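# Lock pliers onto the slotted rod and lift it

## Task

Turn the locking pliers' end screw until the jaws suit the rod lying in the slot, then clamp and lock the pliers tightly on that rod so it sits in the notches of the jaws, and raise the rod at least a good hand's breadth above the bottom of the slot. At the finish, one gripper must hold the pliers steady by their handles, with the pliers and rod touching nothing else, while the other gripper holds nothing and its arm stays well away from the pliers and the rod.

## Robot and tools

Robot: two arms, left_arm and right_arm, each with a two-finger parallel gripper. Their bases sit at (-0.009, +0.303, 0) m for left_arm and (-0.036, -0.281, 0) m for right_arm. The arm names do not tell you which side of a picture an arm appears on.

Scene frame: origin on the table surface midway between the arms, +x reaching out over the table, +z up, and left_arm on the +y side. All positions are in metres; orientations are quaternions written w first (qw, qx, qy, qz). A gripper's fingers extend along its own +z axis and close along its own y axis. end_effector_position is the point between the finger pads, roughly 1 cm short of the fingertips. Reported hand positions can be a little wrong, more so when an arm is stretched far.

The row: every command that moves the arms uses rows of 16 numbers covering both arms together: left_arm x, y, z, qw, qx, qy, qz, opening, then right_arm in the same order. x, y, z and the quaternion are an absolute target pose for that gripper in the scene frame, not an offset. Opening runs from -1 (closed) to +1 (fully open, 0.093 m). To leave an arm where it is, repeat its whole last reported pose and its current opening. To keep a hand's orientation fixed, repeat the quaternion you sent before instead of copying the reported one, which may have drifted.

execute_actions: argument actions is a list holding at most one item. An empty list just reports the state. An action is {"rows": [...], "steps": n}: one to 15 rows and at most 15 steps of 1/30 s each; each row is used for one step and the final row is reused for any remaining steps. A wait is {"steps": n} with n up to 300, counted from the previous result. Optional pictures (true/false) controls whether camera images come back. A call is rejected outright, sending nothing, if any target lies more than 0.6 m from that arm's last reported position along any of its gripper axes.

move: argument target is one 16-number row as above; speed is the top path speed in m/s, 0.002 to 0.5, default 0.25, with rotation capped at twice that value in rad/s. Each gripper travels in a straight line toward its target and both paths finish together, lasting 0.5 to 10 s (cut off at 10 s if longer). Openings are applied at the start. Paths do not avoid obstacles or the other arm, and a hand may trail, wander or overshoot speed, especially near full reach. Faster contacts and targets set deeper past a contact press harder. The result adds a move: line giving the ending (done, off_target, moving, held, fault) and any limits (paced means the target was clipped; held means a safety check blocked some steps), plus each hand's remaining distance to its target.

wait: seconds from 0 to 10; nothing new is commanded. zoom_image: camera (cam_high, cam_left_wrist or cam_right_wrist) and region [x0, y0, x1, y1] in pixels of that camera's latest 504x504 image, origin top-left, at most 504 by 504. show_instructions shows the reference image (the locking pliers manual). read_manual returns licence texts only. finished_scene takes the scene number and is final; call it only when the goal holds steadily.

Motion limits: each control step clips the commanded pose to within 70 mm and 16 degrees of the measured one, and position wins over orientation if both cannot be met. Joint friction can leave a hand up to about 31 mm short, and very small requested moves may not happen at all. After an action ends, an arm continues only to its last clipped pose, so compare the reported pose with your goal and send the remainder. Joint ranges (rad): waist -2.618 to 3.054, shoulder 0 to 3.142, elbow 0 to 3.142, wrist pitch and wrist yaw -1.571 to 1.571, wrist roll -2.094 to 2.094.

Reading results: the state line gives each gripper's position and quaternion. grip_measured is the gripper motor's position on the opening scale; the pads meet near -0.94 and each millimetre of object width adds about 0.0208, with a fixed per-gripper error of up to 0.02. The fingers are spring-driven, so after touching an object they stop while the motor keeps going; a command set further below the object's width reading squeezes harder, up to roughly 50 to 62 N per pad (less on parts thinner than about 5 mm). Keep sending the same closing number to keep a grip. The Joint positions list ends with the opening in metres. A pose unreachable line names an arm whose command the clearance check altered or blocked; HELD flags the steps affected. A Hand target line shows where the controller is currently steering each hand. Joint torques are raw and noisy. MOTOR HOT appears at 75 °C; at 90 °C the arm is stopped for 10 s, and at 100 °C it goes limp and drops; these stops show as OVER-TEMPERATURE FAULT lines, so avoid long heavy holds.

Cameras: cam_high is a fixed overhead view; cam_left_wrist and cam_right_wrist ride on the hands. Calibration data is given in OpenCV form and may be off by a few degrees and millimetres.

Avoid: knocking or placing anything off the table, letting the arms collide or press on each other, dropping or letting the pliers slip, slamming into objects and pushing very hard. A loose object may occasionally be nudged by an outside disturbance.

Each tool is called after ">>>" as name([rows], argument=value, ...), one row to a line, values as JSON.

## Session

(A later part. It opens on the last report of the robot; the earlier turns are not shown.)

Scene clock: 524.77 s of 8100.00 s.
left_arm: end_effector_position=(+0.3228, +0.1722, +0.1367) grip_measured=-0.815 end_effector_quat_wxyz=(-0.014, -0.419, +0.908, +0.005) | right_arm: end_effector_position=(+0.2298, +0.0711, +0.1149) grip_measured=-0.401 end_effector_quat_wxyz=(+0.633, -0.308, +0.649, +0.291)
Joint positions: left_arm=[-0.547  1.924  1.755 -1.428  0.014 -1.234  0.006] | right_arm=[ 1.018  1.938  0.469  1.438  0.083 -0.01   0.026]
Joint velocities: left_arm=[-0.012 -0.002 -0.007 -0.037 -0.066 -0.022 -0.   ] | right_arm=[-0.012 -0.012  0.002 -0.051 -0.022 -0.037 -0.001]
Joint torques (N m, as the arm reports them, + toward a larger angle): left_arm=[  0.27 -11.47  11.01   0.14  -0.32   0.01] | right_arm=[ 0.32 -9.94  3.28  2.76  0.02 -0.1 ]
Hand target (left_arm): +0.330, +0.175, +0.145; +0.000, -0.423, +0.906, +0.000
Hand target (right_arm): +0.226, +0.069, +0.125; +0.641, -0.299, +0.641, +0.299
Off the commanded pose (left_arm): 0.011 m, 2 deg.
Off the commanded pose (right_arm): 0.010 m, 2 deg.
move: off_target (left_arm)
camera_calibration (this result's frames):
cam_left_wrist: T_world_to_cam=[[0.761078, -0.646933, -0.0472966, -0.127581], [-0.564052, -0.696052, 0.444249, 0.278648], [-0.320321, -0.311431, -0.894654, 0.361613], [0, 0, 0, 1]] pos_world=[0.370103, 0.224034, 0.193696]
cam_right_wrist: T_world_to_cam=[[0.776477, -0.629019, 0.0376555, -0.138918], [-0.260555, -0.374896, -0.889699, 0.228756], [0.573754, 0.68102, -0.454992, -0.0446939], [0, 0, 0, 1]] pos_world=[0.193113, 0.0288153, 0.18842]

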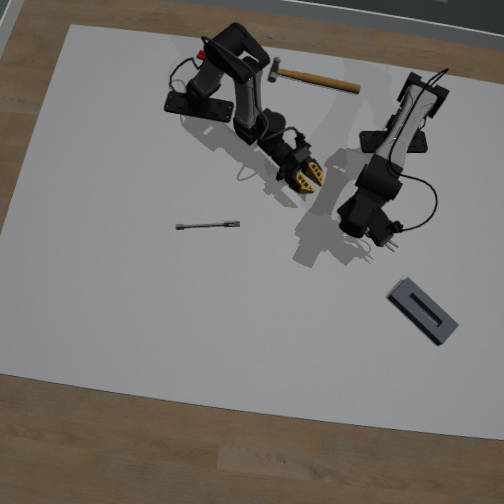

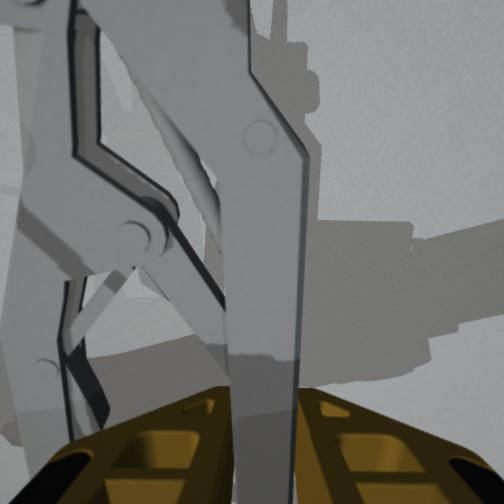

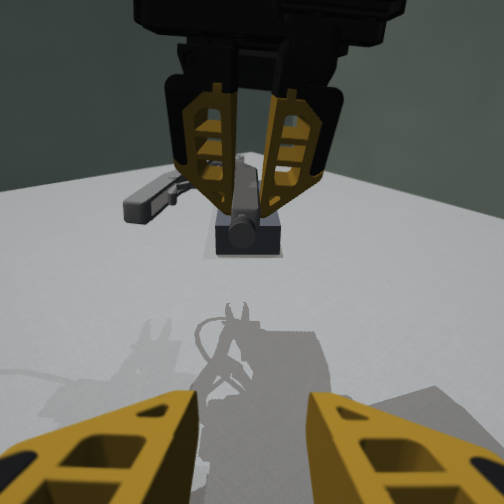

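>>> move(target=[0.35,0.19,0.12,0,0.342,0.940,0,-0.84,0.17,-0.01,0.09,0.453,-0.366,0.785,0.211,0.3], speed=0.4)

>>> move(target=[0.36,0.20,0.04,0,0.906,0.423,0,-0.84,0.17,-0.01,0.09,0.453,-0.366,0.785,0.211,0.3], speed=0.4)

>>> move(target=[0.358,0.202,0.008,0,0.906,0.423,0,-0.84,0.19,0.01,0.075,0.453,-0.366,0.785,0.211,0.3], speed=0.05)

Scene clock: 535.03 s of 8100.00 s.
left_arm: end_effector_position=(+0.3433, +0.1888, +0.1223) grip_measured=-0.813 end_effector_quat_wxyz=(-0.007, +0.341, +0.940, +0.000) | right_arm: end_effector_position=(+0.1698, -0.0108, +0.0847) grip_measured=+0.298 end_effector_quat_wxyz=(+0.450, -0.374, +0.784, +0.205)
Joint positions: left_arm=[-0.492  1.965  1.755 -1.374 -0.001  0.382  0.006] | right_arm=[1.018 1.229 0.334 0.357 0.072 0.025 0.06 ]
Joint velocities: left_arm=[-0.017  0.002  0.007 -0.007 -0.022  0.022 -0.   ] | right_arm=[-0.017  0.002 -0.012 -0.11   0.066  0.007  0.   ]
Joint torques (N m, as the arm reports them, + toward a larger angle): left_arm=[  0.47 -10.96   8.83   0.53  -0.08   0.14] | right_arm=[-0.79 -5.68  7.2   2.23 -0.09 -0.06]
Hand target (left_arm): +0.350, +0.191, +0.120; -0.000, +0.342, +0.940, +0.001
Hand target (right_arm): +0.171, -0.011, +0.090; +0.453, -0.369, +0.784, +0.211
Off the commanded pose (left_arm): 0.007 m, 1 deg.
Off the commanded pose (right_arm): 0.005 m, 1 deg.
move: done
camera_calibration (this result's frames):
cam_left_wrist: T_world_to_cam=[[-0.639773, -0.768215, -0.023154, 0.367736], [-0.697566, 0.567762, 0.43709, 0.11623], [-0.322633, 0.29579, -0.89912, 0.247116], [0, 0, 0, 1]] pos_world=[0.396073, 0.143416, 0.179899]
cam_right_wrist: T_world_to_cam=[[0.787767, -0.615268, 0.0294633, -0.143784], [-0.49773, -0.663996, -0.558009, 0.164544], [0.362889, 0.424916, -0.829312, 0.096534], [0, 0, 0, 1]] pos_world=[0.160135, -0.0202279, 0.17611]

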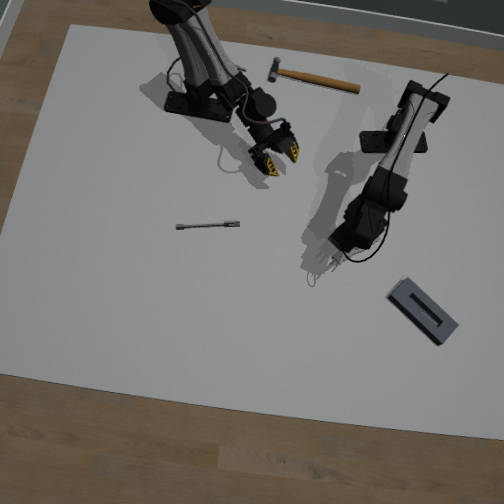

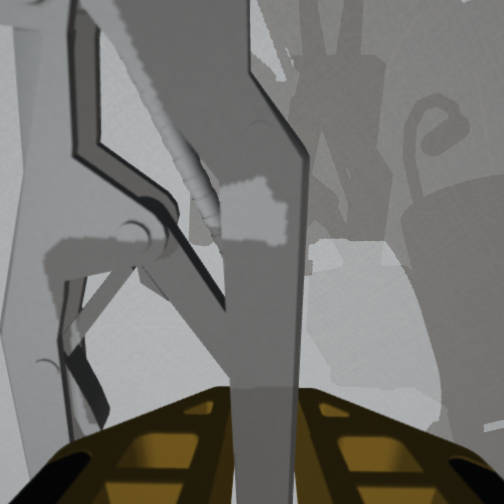

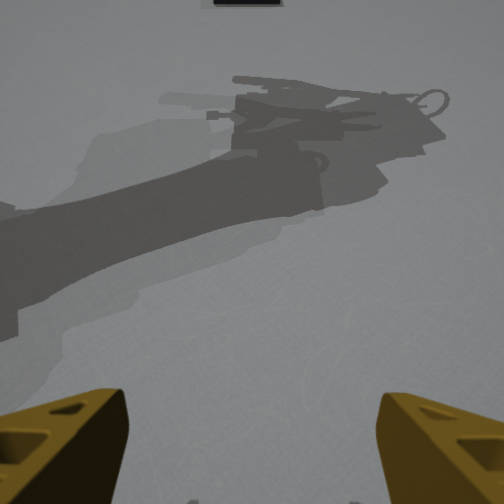

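Scene clock: 537.67 s of 8100.00 s.
left_arm: end_effector_position=(+0.3657, +0.1965, +0.0491) grip_measured=-0.812 end_effector_quat_wxyz=(+0.003, +0.906, +0.424, +0.012) | right_arm: end_effector_position=(+0.1698, -0.0108, +0.0847) grip_measured=+0.298 end_effector_quat_wxyz=(+0.449, -0.370, +0.786, +0.207)
Joint positions: left_arm=[-0.459  2.036  1.564 -1.076 -0.011  1.983  0.006] | right_arm=[1.018 1.229 0.334 0.357 0.072 0.035 0.06 ]
Joint velocities: left_arm=[ 0.002 -0.007  0.007 -0.037  0.051  0.066 -0.   ] | right_arm=[ 0.007  0.002 -0.002 -0.007 -0.037  0.051  0.   ]
Joint torques (N m, as the arm reports them, + toward a larger angle): left_arm=[  0.39 -11.65   5.7    0.39   0.07   0.13] | right_arm=[-0.05 -5.07  7.4   2.23 -0.03 -0.06]
Hand target (left_arm): +0.361, +0.200, +0.040; -0.001, +0.906, +0.423, +0.000
Hand target (right_arm): +0.170, -0.010, +0.090; +0.453, -0.366, +0.785, +0.211
Off the commanded pose (left_arm): 0.011 m, 1 deg.
Off the commanded pose (right_arm): 0.005 m, 1 deg.
move: off_target (left_arm)
camera_calibration (this result's frames):
cam_left_wrist: T_world_to_cam=[[-0.768459, 0.638409, -0.0436383, 0.157997], [0.558328, 0.702257, 0.441707, -0.326376], [0.312635, 0.315069, -0.896098, -0.0500137], [0, 0, 0, 1]] pos_world=[0.319275, 0.144091, 0.10624]
cam_right_wrist: T_world_to_cam=[[0.784804, -0.61939, 0.020944, -0.142604], [-0.504725, -0.658397, -0.558361, 0.165822], [0.359633, 0.427633, -0.829334, 0.0971181], [0, 0, 0, 1]] pos_world=[0.160684, -0.0206818, 0.176118]

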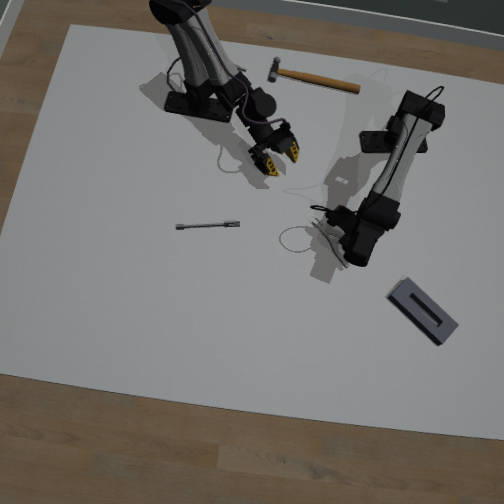

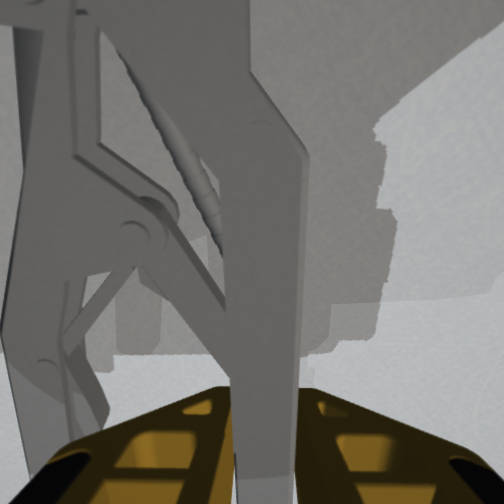

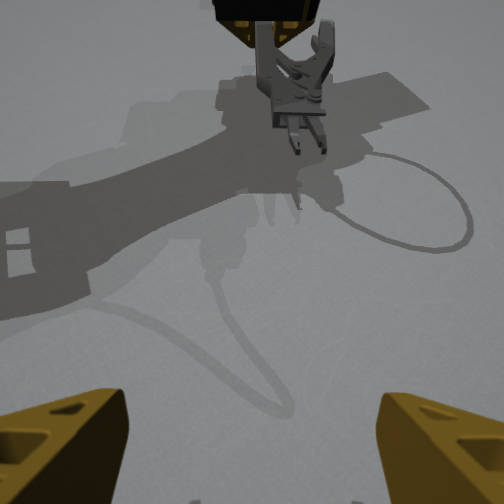

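Scene clock: 538.97 s of 8100.00 s.
left_arm: end_effector_position=(+0.3641, +0.1979, +0.0187) grip_measured=-0.812 end_effector_quat_wxyz=(+0.004, +0.907, +0.422, +0.013) | right_arm: end_effector_position=(+0.1831, +0.0036, +0.0681) grip_measured=+0.298 end_effector_quat_wxyz=(+0.443, -0.370, +0.791, +0.204)
Joint positions: left_arm=[-0.457  2.06   1.474 -0.96  -0.011  1.99   0.006] | right_arm=[1.008 1.398 0.373 0.473 0.065 0.035 0.06 ]
Joint velocities: left_arm=[ 0.012  0.002 -0.007 -0.007 -0.095  0.022 -0.001] | right_arm=[-0.027 -0.002  0.012 -0.022 -0.022  0.007 -0.   ]
Joint torques (N m, as the arm reports them, + toward a larger angle): left_arm=[  0.42 -11.04   5.25   0.4    0.12   0.12] | right_arm=[-0.92 -3.27  8.06  2.59 -0.11 -0.15]
Hand target (left_arm): +0.358, +0.202, +0.008; -0.000, +0.906, +0.423, -0.000
Hand target (right_arm): +0.189, +0.010, +0.075; +0.453, -0.366, +0.785, +0.211
Off the commanded pose (left_arm): 0.013 m, 2 deg.
Off the commanded pose (right_arm): 0.012 m, 2 deg.
move: off_target (left_arm, right_arm)
camera_calibration (this result's frames):
cam_left_wrist: T_world_to_cam=[[-0.765663, 0.64161, -0.0458002, 0.152871], [0.560091, 0.700009, 0.443041, -0.31332], [0.31632, 0.313568, -0.89533, -0.0781956], [0, 0, 0, 1]] pos_world=[0.31727, 0.145763, 0.0758045]
cam_right_wrist: T_world_to_cam=[[0.782283, -0.622658, 0.0181563, -0.143094], [-0.514141, -0.661854, -0.545534, 0.173613], [0.351698, 0.417428, -0.837892, 0.0745008], [0, 0, 0, 1]] pos_world=[0.175, -0.0052906, 0.159734]

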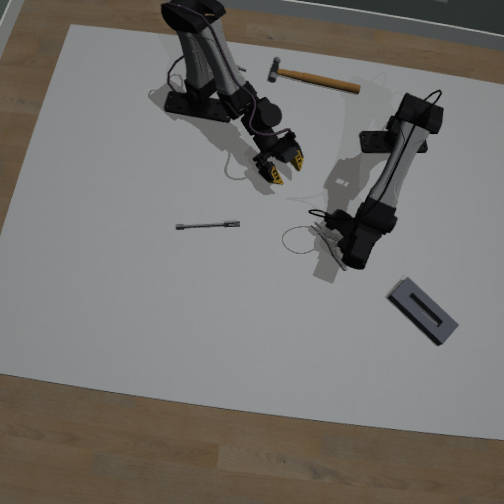

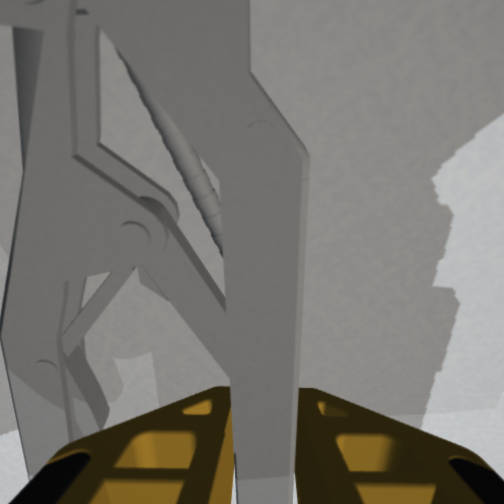

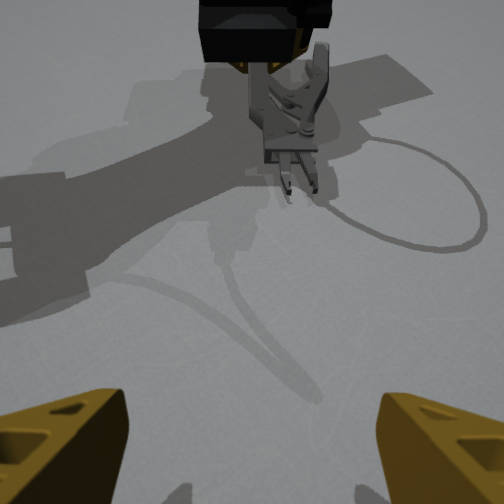

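>>> move(target=[0.362,0.199,0.014,0,0.906,0.423,0,-0.35,0.215,0.035,0.07,0.453,-0.366,0.785,0.211,0.3], speed=0.05)

>>> move(target=[0.366,0.197,0.052,0,0.906,0.423,0,-0.35,0.215,0.035,0.07,0.453,-0.366,0.785,0.211,0.3], speed=0.1)

>>> move(target=[0.384,0.180,0.045,0,0.906,0.423,0,0.9,0.215,0.035,0.07,0.453,-0.366,0.785,0.211,0.3], speed=0.1)

>>> move(target=[0.377,0.186,0.008,0,0.906,0.423,0,0.9,0.215,0.035,0.07,0.453,-0.366,0.785,0.211,0.3], speed=0.08)

Scene clock: 544.07 s of 8100.00 s.
left_arm: end_effector_position=(+0.3635, +0.1976, +0.0187) grip_measured=-0.351 end_effector_quat_wxyz=(+0.005, +0.906, +0.422, +0.011) | right_arm: end_effector_position=(+0.2078, +0.0292, +0.0634) grip_measured=+0.298 end_effector_quat_wxyz=(+0.442, -0.367, +0.792, +0.205)
Joint positions: left_arm=[-0.457  2.06   1.474 -0.961 -0.008  1.99   0.028] | right_arm=[0.988 1.567 0.492 0.522 0.049 0.031 0.06 ]
Joint velocities: left_arm=[-0.002 -0.002 -0.002  0.037  0.037 -0.051  0.001] | right_arm=[-0.002 -0.007 -0.002  0.022 -0.051  0.037 -0.   ]
Joint torques (N m, as the arm reports them, + toward a larger angle): left_arm=[  0.24 -10.5    8.58   0.13   0.02   0.07] | right_arm=[-0.94 -4.76  7.78  2.52 -0.07 -0.23]
Hand target (left_arm): +0.362, +0.199, +0.014; +0.000, +0.906, +0.423, +0.000
Hand target (right_arm): +0.214, +0.035, +0.070; +0.453, -0.366, +0.785, +0.211
Off the commanded pose (left_arm): 0.005 m, 1 deg.
Off the commanded pose (right_arm): 0.011 m, 2 deg.
move: off_target (right_arm)
camera_calibration (this result's frames):
cam_left_wrist: T_world_to_cam=[[-0.765981, 0.641255, -0.0454464, 0.152801], [0.561111, 0.701398, 0.43954, -0.313377], [0.313734, 0.311179, -0.897072, -0.0764976], [0, 0, 0, 1]] pos_world=[0.316881, 0.145622, 0.0760621]
cam_right_wrist: T_world_to_cam=[[0.779932, -0.625734, 0.0127954, -0.145483], [-0.519131, -0.658208, -0.545221, 0.201576], [0.349585, 0.418593, -0.838195, 0.051612], [0, 0, 0, 1]] pos_world=[0.200068, 0.0200414, 0.155026]

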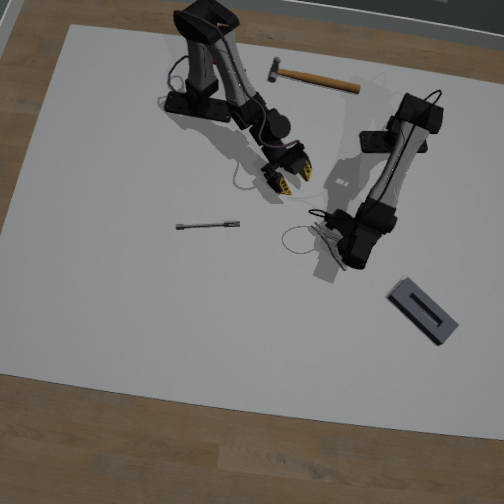

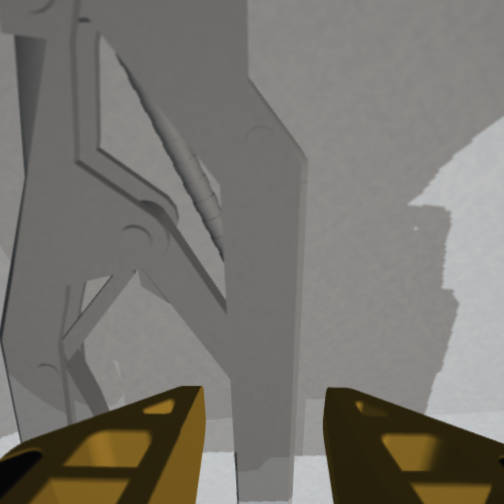

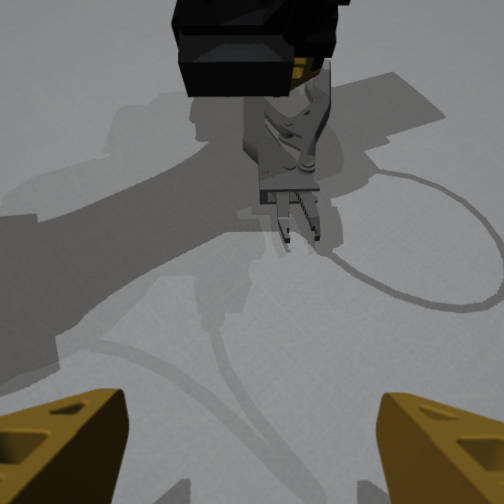

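Scene clock: 545.07 s of 8100.00 s.
left_arm: end_effector_position=(+0.3614, +0.1981, +0.0433) grip_measured=-0.351 end_effector_quat_wxyz=(-0.008, +0.907, +0.422, -0.004) | right_arm: end_effector_position=(+0.2075, +0.0294, +0.0634) grip_measured=+0.298 end_effector_quat_wxyz=(+0.442, -0.368, +0.792, +0.206)
Joint positions: left_arm=[-0.457  2.06   1.576 -1.103 -0.007  1.99   0.028] | right_arm=[0.988 1.567 0.492 0.522 0.046 0.029 0.06 ]
Joint velocities: left_arm=[ 0.002  0.017 -0.007  0.007  0.007  0.007  0.   ] | right_arm=[-0.022 -0.002  0.007  0.022 -0.037 -0.051  0.001]
Joint torques (N m, as the arm reports them, + toward a larger angle): left_arm=[ -0.04 -13.36  10.07   0.01   0.06   0.03] | right_arm=[-1.07 -4.87  7.81  2.57 -0.12 -0.22]
Hand target (left_arm): +0.365, +0.197, +0.052; +0.000, +0.906, +0.423, +0.000
Hand target (right_arm): +0.215, +0.035, +0.070; +0.453, -0.366, +0.785, +0.211
Off the commanded pose (left_arm): 0.010 m, 1 deg.
Off the commanded pose (right_arm): 0.012 m, 2 deg.
move: off_target (right_arm)
camera_calibration (this result's frames):
cam_left_wrist: T_world_to_cam=[[-0.767032, 0.641539, -0.00949019, 0.150792], [0.577684, 0.696972, 0.424866, -0.327838], [0.279182, 0.320403, -0.905207, -0.0428811], [0, 0, 0, 1]] pos_world=[0.317021, 0.145494, 0.101902]
cam_right_wrist: T_world_to_cam=[[0.78177, -0.623427, 0.0132171, -0.145573], [-0.517034, -0.659912, -0.545152, 0.201188], [0.348585, 0.41935, -0.838233, 0.0517938], [0, 0, 0, 1]] pos_world=[0.199771, 0.0202924, 0.155017]

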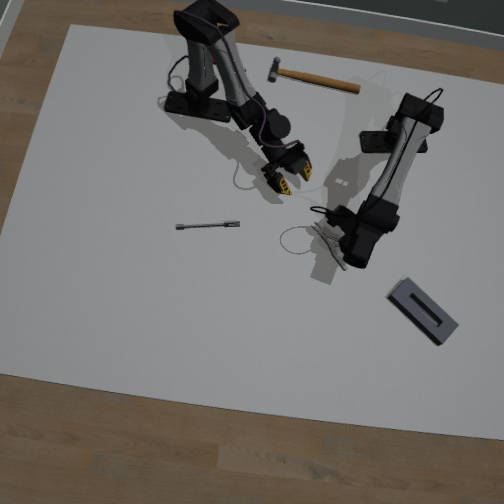

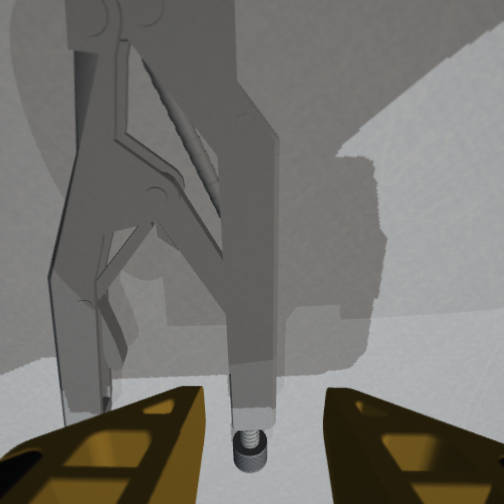

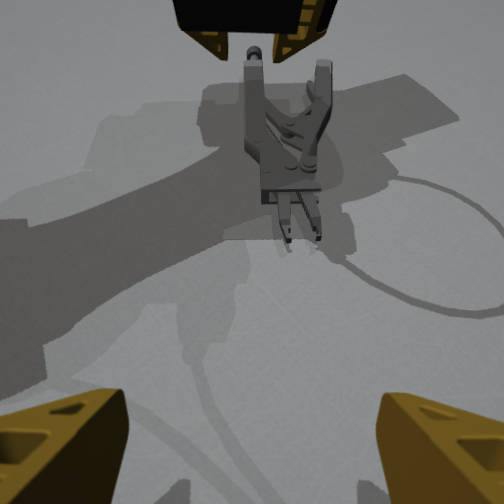

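Scene clock: 545.80 s of 8100.00 s.
left_arm: end_effector_position=(+0.3834, +0.1845, +0.0466) grip_measured=+0.898 end_effector_quat_wxyz=(+0.002, +0.907, +0.422, +0.007) | right_arm: end_effector_position=(+0.2074, +0.0294, +0.0634) grip_measured=+0.298 end_effector_quat_wxyz=(+0.442, -0.368, +0.792, +0.206)
Joint positions: left_arm=[-0.473  2.127  1.692 -1.124 -0.006  1.973  0.088] | right_arm=[0.988 1.567 0.492 0.522 0.046 0.029 0.06 ]
Joint velocities: left_arm=[-0.012 -0.007 -0.007 -0.022 -0.022 -0.007 -0.   ] | right_arm=[-0.002  0.012 -0.002  0.022 -0.022  0.007  0.   ]
Joint torques (N m, as the arm reports them, + toward a larger angle): left_arm=[ -0.91 -11.52  10.39   0.1    0.05  -0.07] | right_arm=[-1.05 -4.91  7.86  2.57 -0.12 -0.21]
Hand target (left_arm): +0.384, +0.180, +0.045; +0.000, +0.906, +0.423, +0.000
Hand target (right_arm): +0.215, +0.035, +0.070; +0.453, -0.366, +0.785, +0.211
Off the commanded pose (left_arm): 0.005 m, 1 deg.
Off the commanded pose (right_arm): 0.012 m, 2 deg.
move: off_target (right_arm)
camera_calibration (this result's frames):
cam_left_wrist: T_world_to_cam=[[-0.766166, 0.641627, -0.0361296, 0.177267], [0.566211, 0.700567, 0.434294, -0.329099], [0.303966, 0.312284, -0.900046, -0.0499823], [0, 0, 0, 1]] pos_world=[0.337348, 0.132426, 0.104344]
cam_right_wrist: T_world_to_cam=[[0.781974, -0.623175, 0.0130168, -0.145546], [-0.516907, -0.660015, -0.545149, 0.201164], [0.348314, 0.419564, -0.838238, 0.0518429], [0, 0, 0, 1]] pos_world=[0.199739, 0.0203194, 0.155016]

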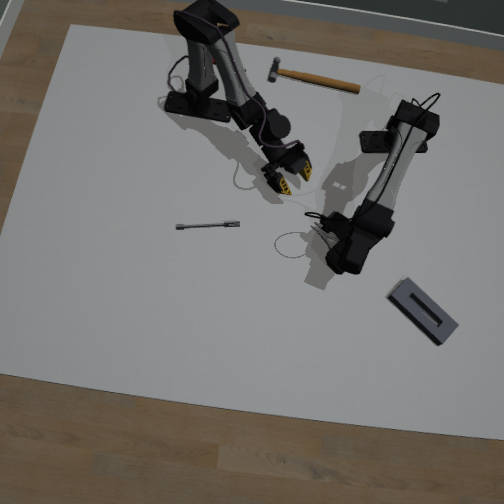

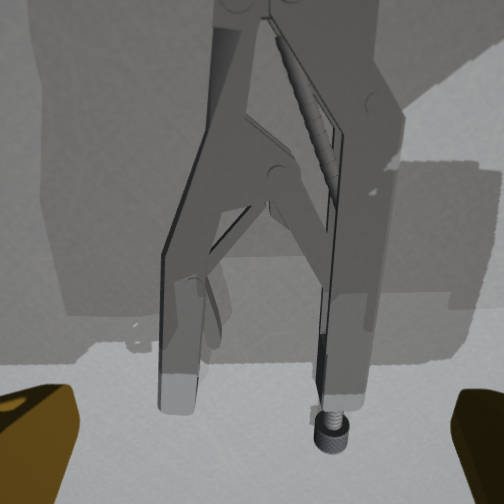

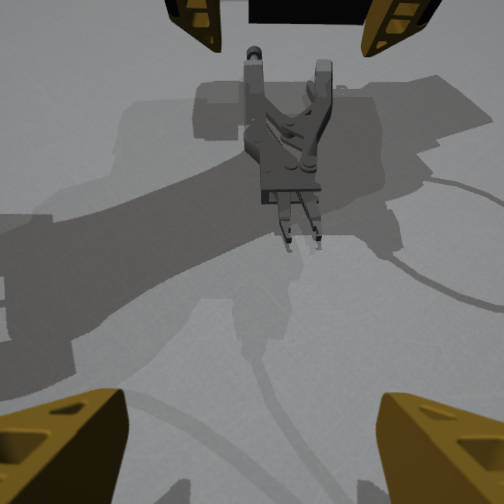

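Scene clock: 546.80 s of 8100.00 s.
left_arm: end_effector_position=(+0.3847, +0.1841, +0.0212) grip_measured=+0.898 end_effector_quat_wxyz=(+0.009, +0.906, +0.422, +0.014) | right_arm: end_effector_position=(+0.2074, +0.0294, +0.0634) grip_measured=+0.298 end_effector_quat_wxyz=(+0.442, -0.368, +0.792, +0.206)
Joint positions: left_arm=[-0.473  2.137  1.604 -1.005 -0.006  1.973  0.088] | right_arm=[0.988 1.567 0.492 0.522 0.046 0.029 0.06 ]
Joint velocities: left_arm=[-0.017  0.002 -0.017  0.022  0.066  0.007 -0.001] | right_arm=[-0.002 -0.002 -0.007 -0.051  0.022 -0.066 -0.   ]
Joint torques (N m, as the arm reports them, + toward a larger angle): left_arm=[ -0.07 -11.8    5.33   0.39   0.05   0.02] | right_arm=[-1.06 -4.89  7.9   2.58 -0.11 -0.22]
Hand target (left_arm): +0.377, +0.186, +0.008; +0.000, +0.906, +0.423, +0.000
Hand target (right_arm): +0.215, +0.035, +0.070; +0.453, -0.366, +0.785, +0.211
Off the commanded pose (left_arm): 0.015 m, 2 deg.
Off the commanded pose (right_arm): 0.012 m, 2 deg.
move: off_target (left_arm, right_arm)
camera_calibration (this result's frames):
cam_left_wrist: T_world_to_cam=[[-0.765267, 0.641352, -0.0550799, 0.177757], [0.557588, 0.703205, 0.441132, -0.315867], [0.321653, 0.306872, -0.89575, -0.0790034], [0, 0, 0, 1]] pos_world=[0.337567, 0.132359, 0.0783628]
cam_right_wrist: T_world_to_cam=[[0.781974, -0.623175, 0.0130168, -0.145546], [-0.516907, -0.660015, -0.545149, 0.201164], [0.348314, 0.419564, -0.838238, 0.0518429], [0, 0, 0, 1]] pos_world=[0.199739, 0.0203194, 0.155016]

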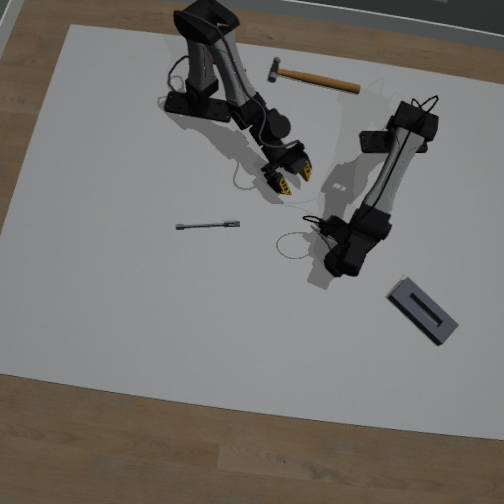

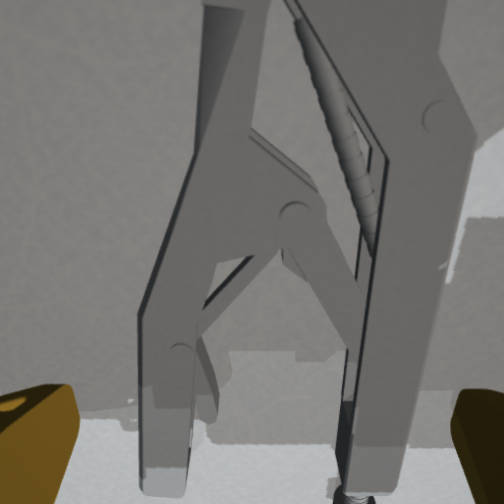

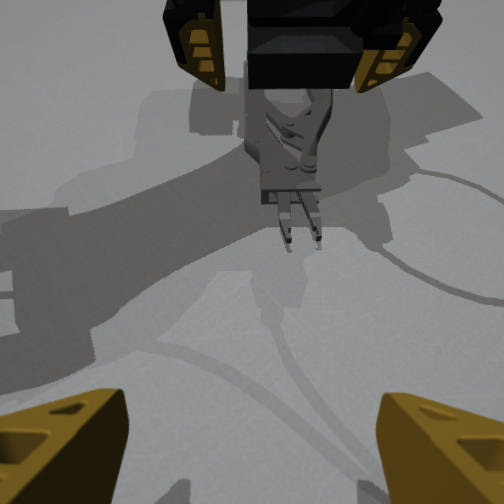

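>>> zoom_image(camera="cam_right_wrist", region=[255,180,335,260])

>>> move(target=[0.382,0.185,0.016,0,0.906,0.423,0,0.12,0.215,0.035,0.07,0.453,-0.366,0.785,0.211,0.3], speed=0.08)

>>> zoom_image(camera="cam_right_wrist", region=[255,180,335,260])

Region (255, 180, 335, 260) of cam_right_wrist's 504x504 image, scaled by 6.300, with more detail than that image has.

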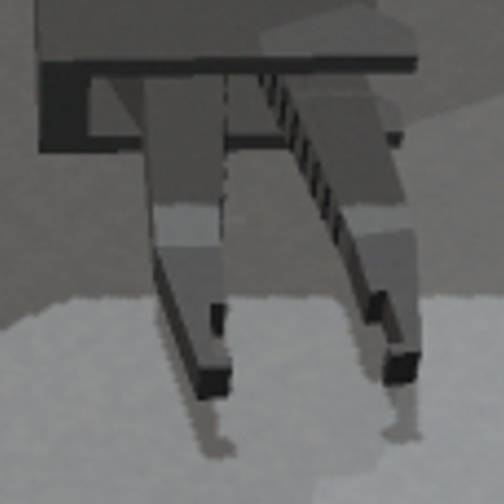

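Scene clock: 550.37 s of 8100.00 s.
left_arm: end_effector_position=(+0.3845, +0.1844, +0.0212) grip_measured=+0.122 end_effector_quat_wxyz=(+0.008, +0.907, +0.422, +0.014) | right_arm: end_effector_position=(+0.2074, +0.0294, +0.0634) grip_measured=+0.298 end_effector_quat_wxyz=(+0.442, -0.368, +0.792, +0.206)
Joint positions: left_arm=[-0.473  2.137  1.604 -1.006 -0.007  1.974  0.051] | right_arm=[0.988 1.567 0.492 0.522 0.046 0.029 0.06 ]
Joint velocities: left_arm=[-0.012 -0.017 -0.007 -0.037  0.066 -0.022 -0.   ] | right_arm=[-0.002 -0.002 -0.022  0.037 -0.037  0.081  0.   ]
Joint torques (N m, as the arm reports them, + toward a larger angle): left_arm=[ -0.2  -11.14   9.43   0.05   0.05   0.03] | right_arm=[-1.02 -4.88  7.88  2.57 -0.11 -0.21]
Hand target (left_arm): +0.382, +0.185, +0.016; +0.000, +0.906, +0.423, +0.000
Hand target (right_arm): +0.215, +0.035, +0.070; +0.453, -0.366, +0.785, +0.211
Off the commanded pose (left_arm): 0.006 m, 2 deg.
Off the commanded pose (right_arm): 0.012 m, 2 deg.
move: off_target (right_arm)
camera_calibration (this result's frames):
cam_left_wrist: T_world_to_cam=[[-0.765088, 0.641693, -0.0535749, 0.177263], [0.558165, 0.702377, 0.441722, -0.316016], [0.32108, 0.308052, -0.895551, -0.0790258], [0, 0, 0, 1]] pos_world=[0.337384, 0.132558, 0.0783163]
cam_right_wrist: T_world_to_cam=[[0.781974, -0.623175, 0.0130168, -0.145546], [-0.516907, -0.660015, -0.545149, 0.201164], [0.348314, 0.419564, -0.838238, 0.0518429], [0, 0, 0, 1]] pos_world=[0.199739, 0.0203194, 0.155016]

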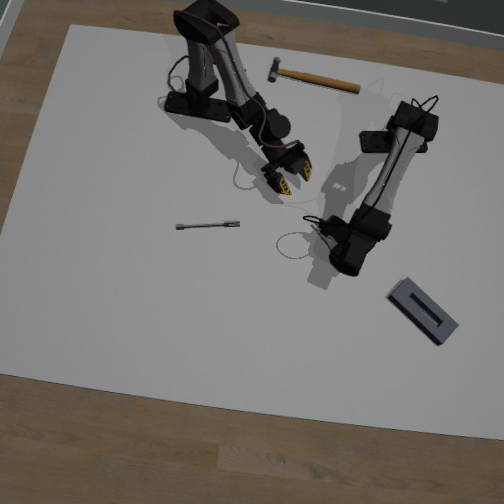

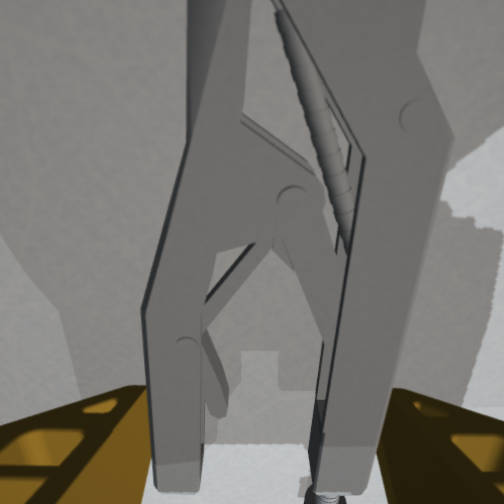

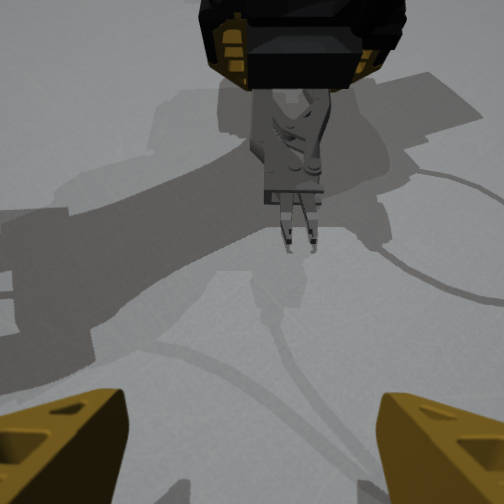

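Region (255, 180, 335, 260) of cam_right_wrist's 504x504 image, scaled by 6.300, with more detail than that image has.

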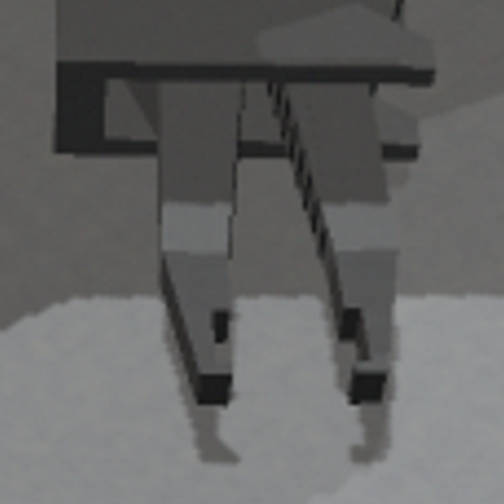

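>>> move(target=[0.382,0.185,0.016,0,0.906,0.423,0,0.05,0.215,0.035,0.07,0.453,-0.366,0.785,0.211,0.3], speed=0.08)

>>> zoom_image(camera="cam_right_wrist", region=[255,180,335,260])

Scene clock: 557.73 s of 8100.00 s.
left_arm: end_effector_position=(+0.3838, +0.1847, +0.0212) grip_measured=+0.052 end_effector_quat_wxyz=(+0.007, +0.907, +0.422, +0.013) | right_arm: end_effector_position=(+0.2074, +0.0294, +0.0634) grip_measured=+0.298 end_effector_quat_wxyz=(+0.442, -0.368, +0.792, +0.206)
Joint positions: left_arm=[-0.473  2.137  1.604 -1.009 -0.008  1.974  0.048] | right_arm=[0.988 1.567 0.492 0.522 0.046 0.029 0.06 ]
Joint velocities: left_arm=[-0.007  0.012 -0.012  0.007  0.051 -0.051 -0.   ] | right_arm=[-0.007  0.007 -0.002  0.022  0.051 -0.022 -0.   ]
Joint torques (N m, as the arm reports them, + toward a larger angle): left_arm=[ -0.17 -11.07   9.6    0.04   0.05   0.03] | right_arm=[-1.02 -4.93  7.83  2.57 -0.12 -0.22]
Hand target (left_arm): +0.382, +0.185, +0.016; +0.000, +0.906, +0.423, +0.000
Hand target (right_arm): +0.215, +0.035, +0.070; +0.453, -0.366, +0.785, +0.211
Off the commanded pose (left_arm): 0.005 m, 2 deg.
Off the commanded pose (right_arm): 0.012 m, 2 deg.
move: off_target (right_arm)
camera_calibration (this result's frames):
cam_left_wrist: T_world_to_cam=[[-0.765243, 0.64176, -0.0504717, 0.176513], [0.559339, 0.701674, 0.441355, -0.316184], [0.318659, 0.309513, -0.895912, -0.0782672], [0, 0, 0, 1]] pos_world=[0.33687, 0.132803, 0.0783375]
cam_right_wrist: T_world_to_cam=[[0.781974, -0.623175, 0.0130168, -0.145546], [-0.516907, -0.660015, -0.545149, 0.201164], [0.348314, 0.419564, -0.838238, 0.0518429], [0, 0, 0, 1]] pos_world=[0.199739, 0.0203194, 0.155016]

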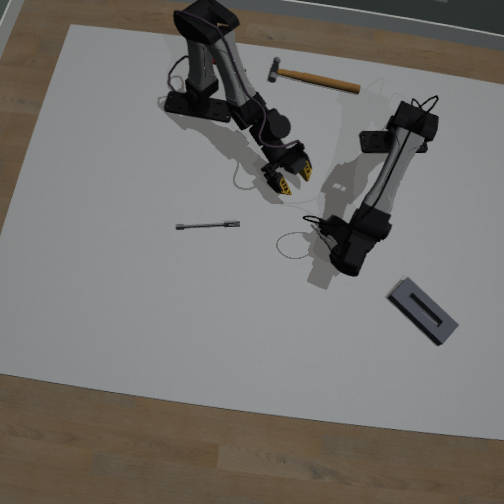

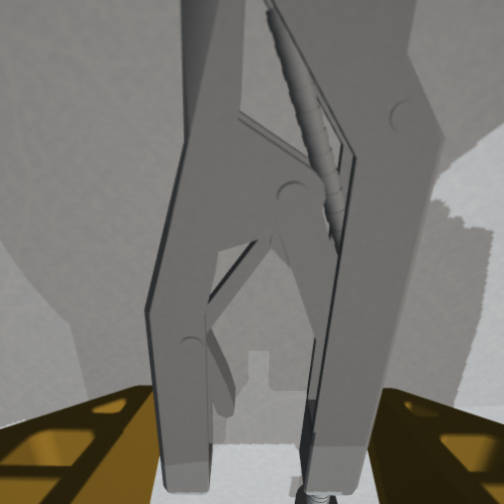

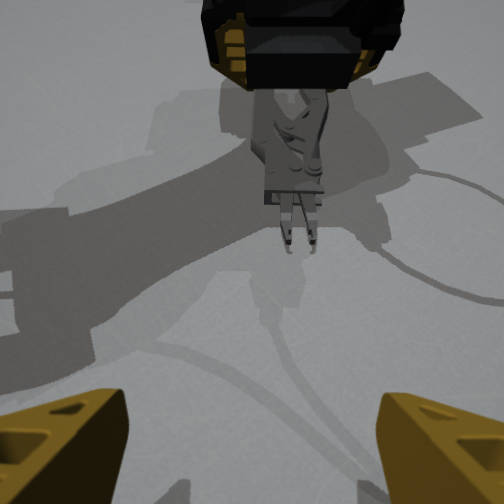

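Region (255, 180, 335, 260) of cam_right_wrist's 504x504 image, scaled by 6.300, with more detail than that image has.

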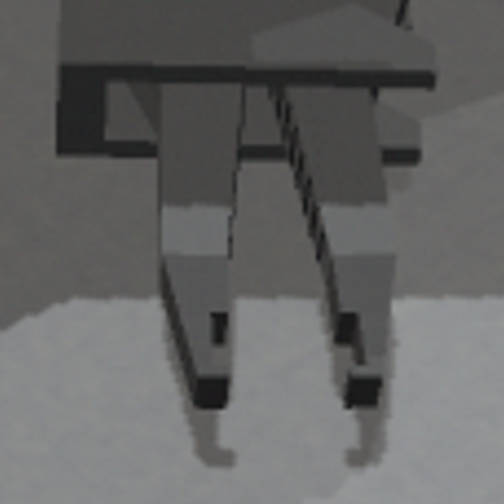

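>>> move(target=[0.386,0.184,0.052,0,0.906,0.423,0,0.5,0.19,0.0,0.10,0.453,-0.366,0.785,0.211,-0.4], speed=0.1)

>>> move(target=[0.356,0.200,0.045,0,0.906,0.423,0,-0.35,0.19,0.0,0.10,0.453,-0.366,0.785,0.211,-0.4], speed=0.1)

Scene clock: 568.53 s of 8100.00 s.
left_arm: end_effector_position=(+0.3823, +0.1850, +0.0480) grip_measured=+0.498 end_effector_quat_wxyz=(-0.004, +0.907, +0.422, +0.001) | right_arm: end_effector_position=(+0.1926, +0.0052, +0.1012) grip_measured=-0.398 end_effector_quat_wxyz=(+0.455, -0.363, +0.785, +0.213)
Joint positions: left_arm=[-0.473  2.137  1.714 -1.153 -0.007  1.974  0.069] | right_arm=[0.977 1.305 0.444 0.343 0.038 0.026 0.026]
Joint velocities: left_arm=[ 0.002 -0.002  0.012  0.037  0.007  0.022 -0.002] | right_arm=[-0.007  0.012 -0.007 -0.066 -0.007  0.007 -0.001]
Joint torques (N m, as the arm reports them, + toward a larger angle): left_arm=[  0.02 -13.07  10.13   0.06   0.06   0.09] | right_arm=[-0.88 -6.42  6.07  2.21 -0.08 -0.23]
Hand target (left_arm): +0.385, +0.184, +0.052; +0.000, +0.906, +0.423, +0.000
Hand target (right_arm): +0.191, +0.000, +0.100; +0.453, -0.366, +0.785, +0.211
Off the commanded pose (left_arm): 0.006 m, 1 deg.
Off the commanded pose (right_arm): 0.006 m, 0 deg.
move: done
camera_calibration (this result's frames):
cam_left_wrist: T_world_to_cam=[[-0.766374, 0.642087, -0.0198782, 0.17534], [0.57342, 0.697709, 0.429408, -0.331459], [0.289586, 0.317688, -0.902892, -0.0439086], [0, 0, 0, 1]] pos_world=[0.337157, 0.132628, 0.106172]
cam_right_wrist: T_world_to_cam=[[0.780133, -0.625506, 0.0115851, -0.149088], [-0.507409, -0.643457, -0.573149, 0.199067], [0.365963, 0.441254, -0.81937, 0.0935112], [0, 0, 0, 1]] pos_world=[0.183095, -0.00642654, 0.192442]

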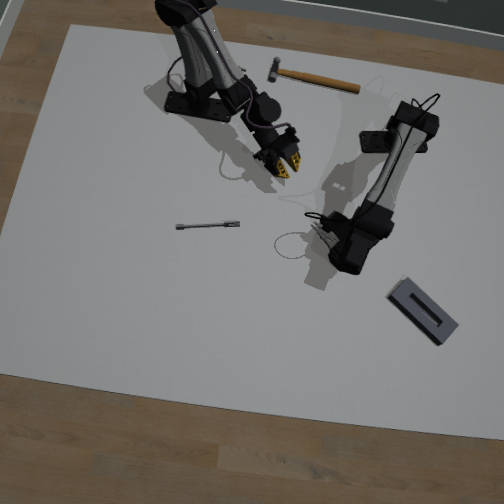

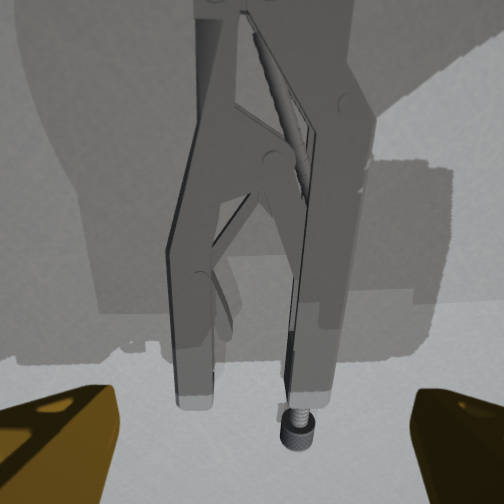

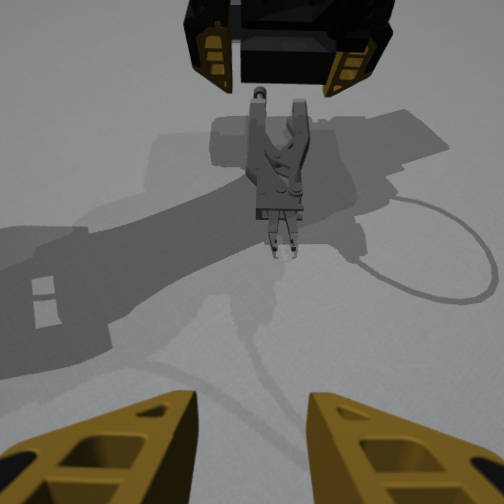

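Scene clock: 569.47 s of 8100.00 s.
left_arm: end_effector_position=(+0.3604, +0.1965, +0.0467) grip_measured=-0.349 end_effector_quat_wxyz=(-0.002, +0.906, +0.423, +0.004) | right_arm: end_effector_position=(+0.1925, +0.0049, +0.1008) grip_measured=-0.398 end_effector_quat_wxyz=(+0.454, -0.364, +0.785, +0.212)
Joint positions: left_arm=[-0.462  2.037  1.556 -1.086 -0.007  1.982  0.028] | right_arm=[0.977 1.305 0.444 0.34  0.038 0.026 0.026]
Joint velocities: left_arm=[-0.007 -0.012 -0.007  0.007  0.007 -0.066 -0.   ] | right_arm=[ 0.012 -0.012 -0.002 -0.066 -0.022 -0.022  0.003]
Joint torques (N m, as the arm reports them, + toward a larger angle): left_arm=[  0.33 -13.76   5.27   0.3    0.06   0.15] | right_arm=[-0.75 -6.72  5.95  2.24 -0.1  -0.21]
Hand target (left_arm): +0.356, +0.200, +0.045; -0.001, +0.906, +0.423, -0.000
Hand target (right_arm): +0.190, +0.000, +0.100; +0.453, -0.366, +0.785, +0.211
Off the commanded pose (left_arm): 0.006 m, 0 deg.
Off the commanded pose (right_arm): 0.006 m, 0 deg.
move: done
camera_calibration (this result's frames):
cam_left_wrist: T_world_to_cam=[[-0.768395, 0.639398, -0.027186, 0.152839], [0.56774, 0.700654, 0.432152, -0.32501], [0.295366, 0.316629, -0.901391, -0.0443552], [0, 0, 0, 1]] pos_world=[0.315063, 0.144038, 0.104627]
cam_right_wrist: T_world_to_cam=[[0.780149, -0.625485, 0.0116308, -0.149095], [-0.508208, -0.644495, -0.571272, 0.198535], [0.364818, 0.439766, -0.820679, 0.0936343], [0, 0, 0, 1]] pos_world=[0.183054, -0.0064795, 0.191995]

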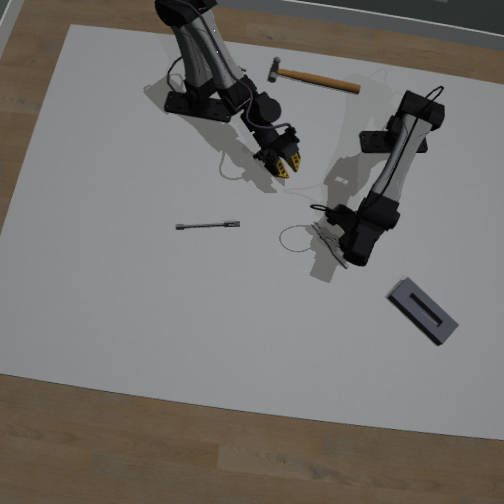

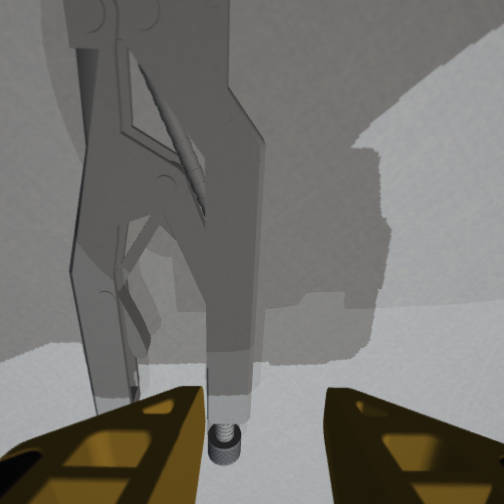

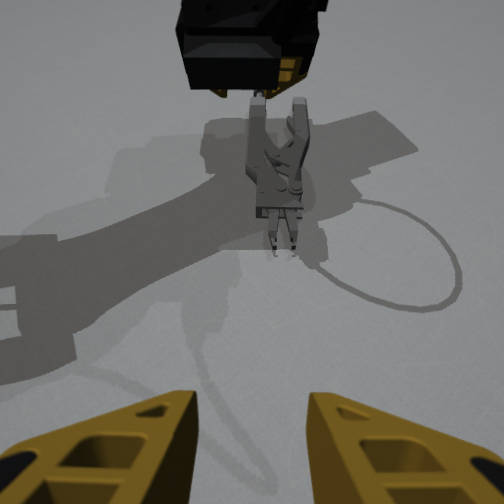

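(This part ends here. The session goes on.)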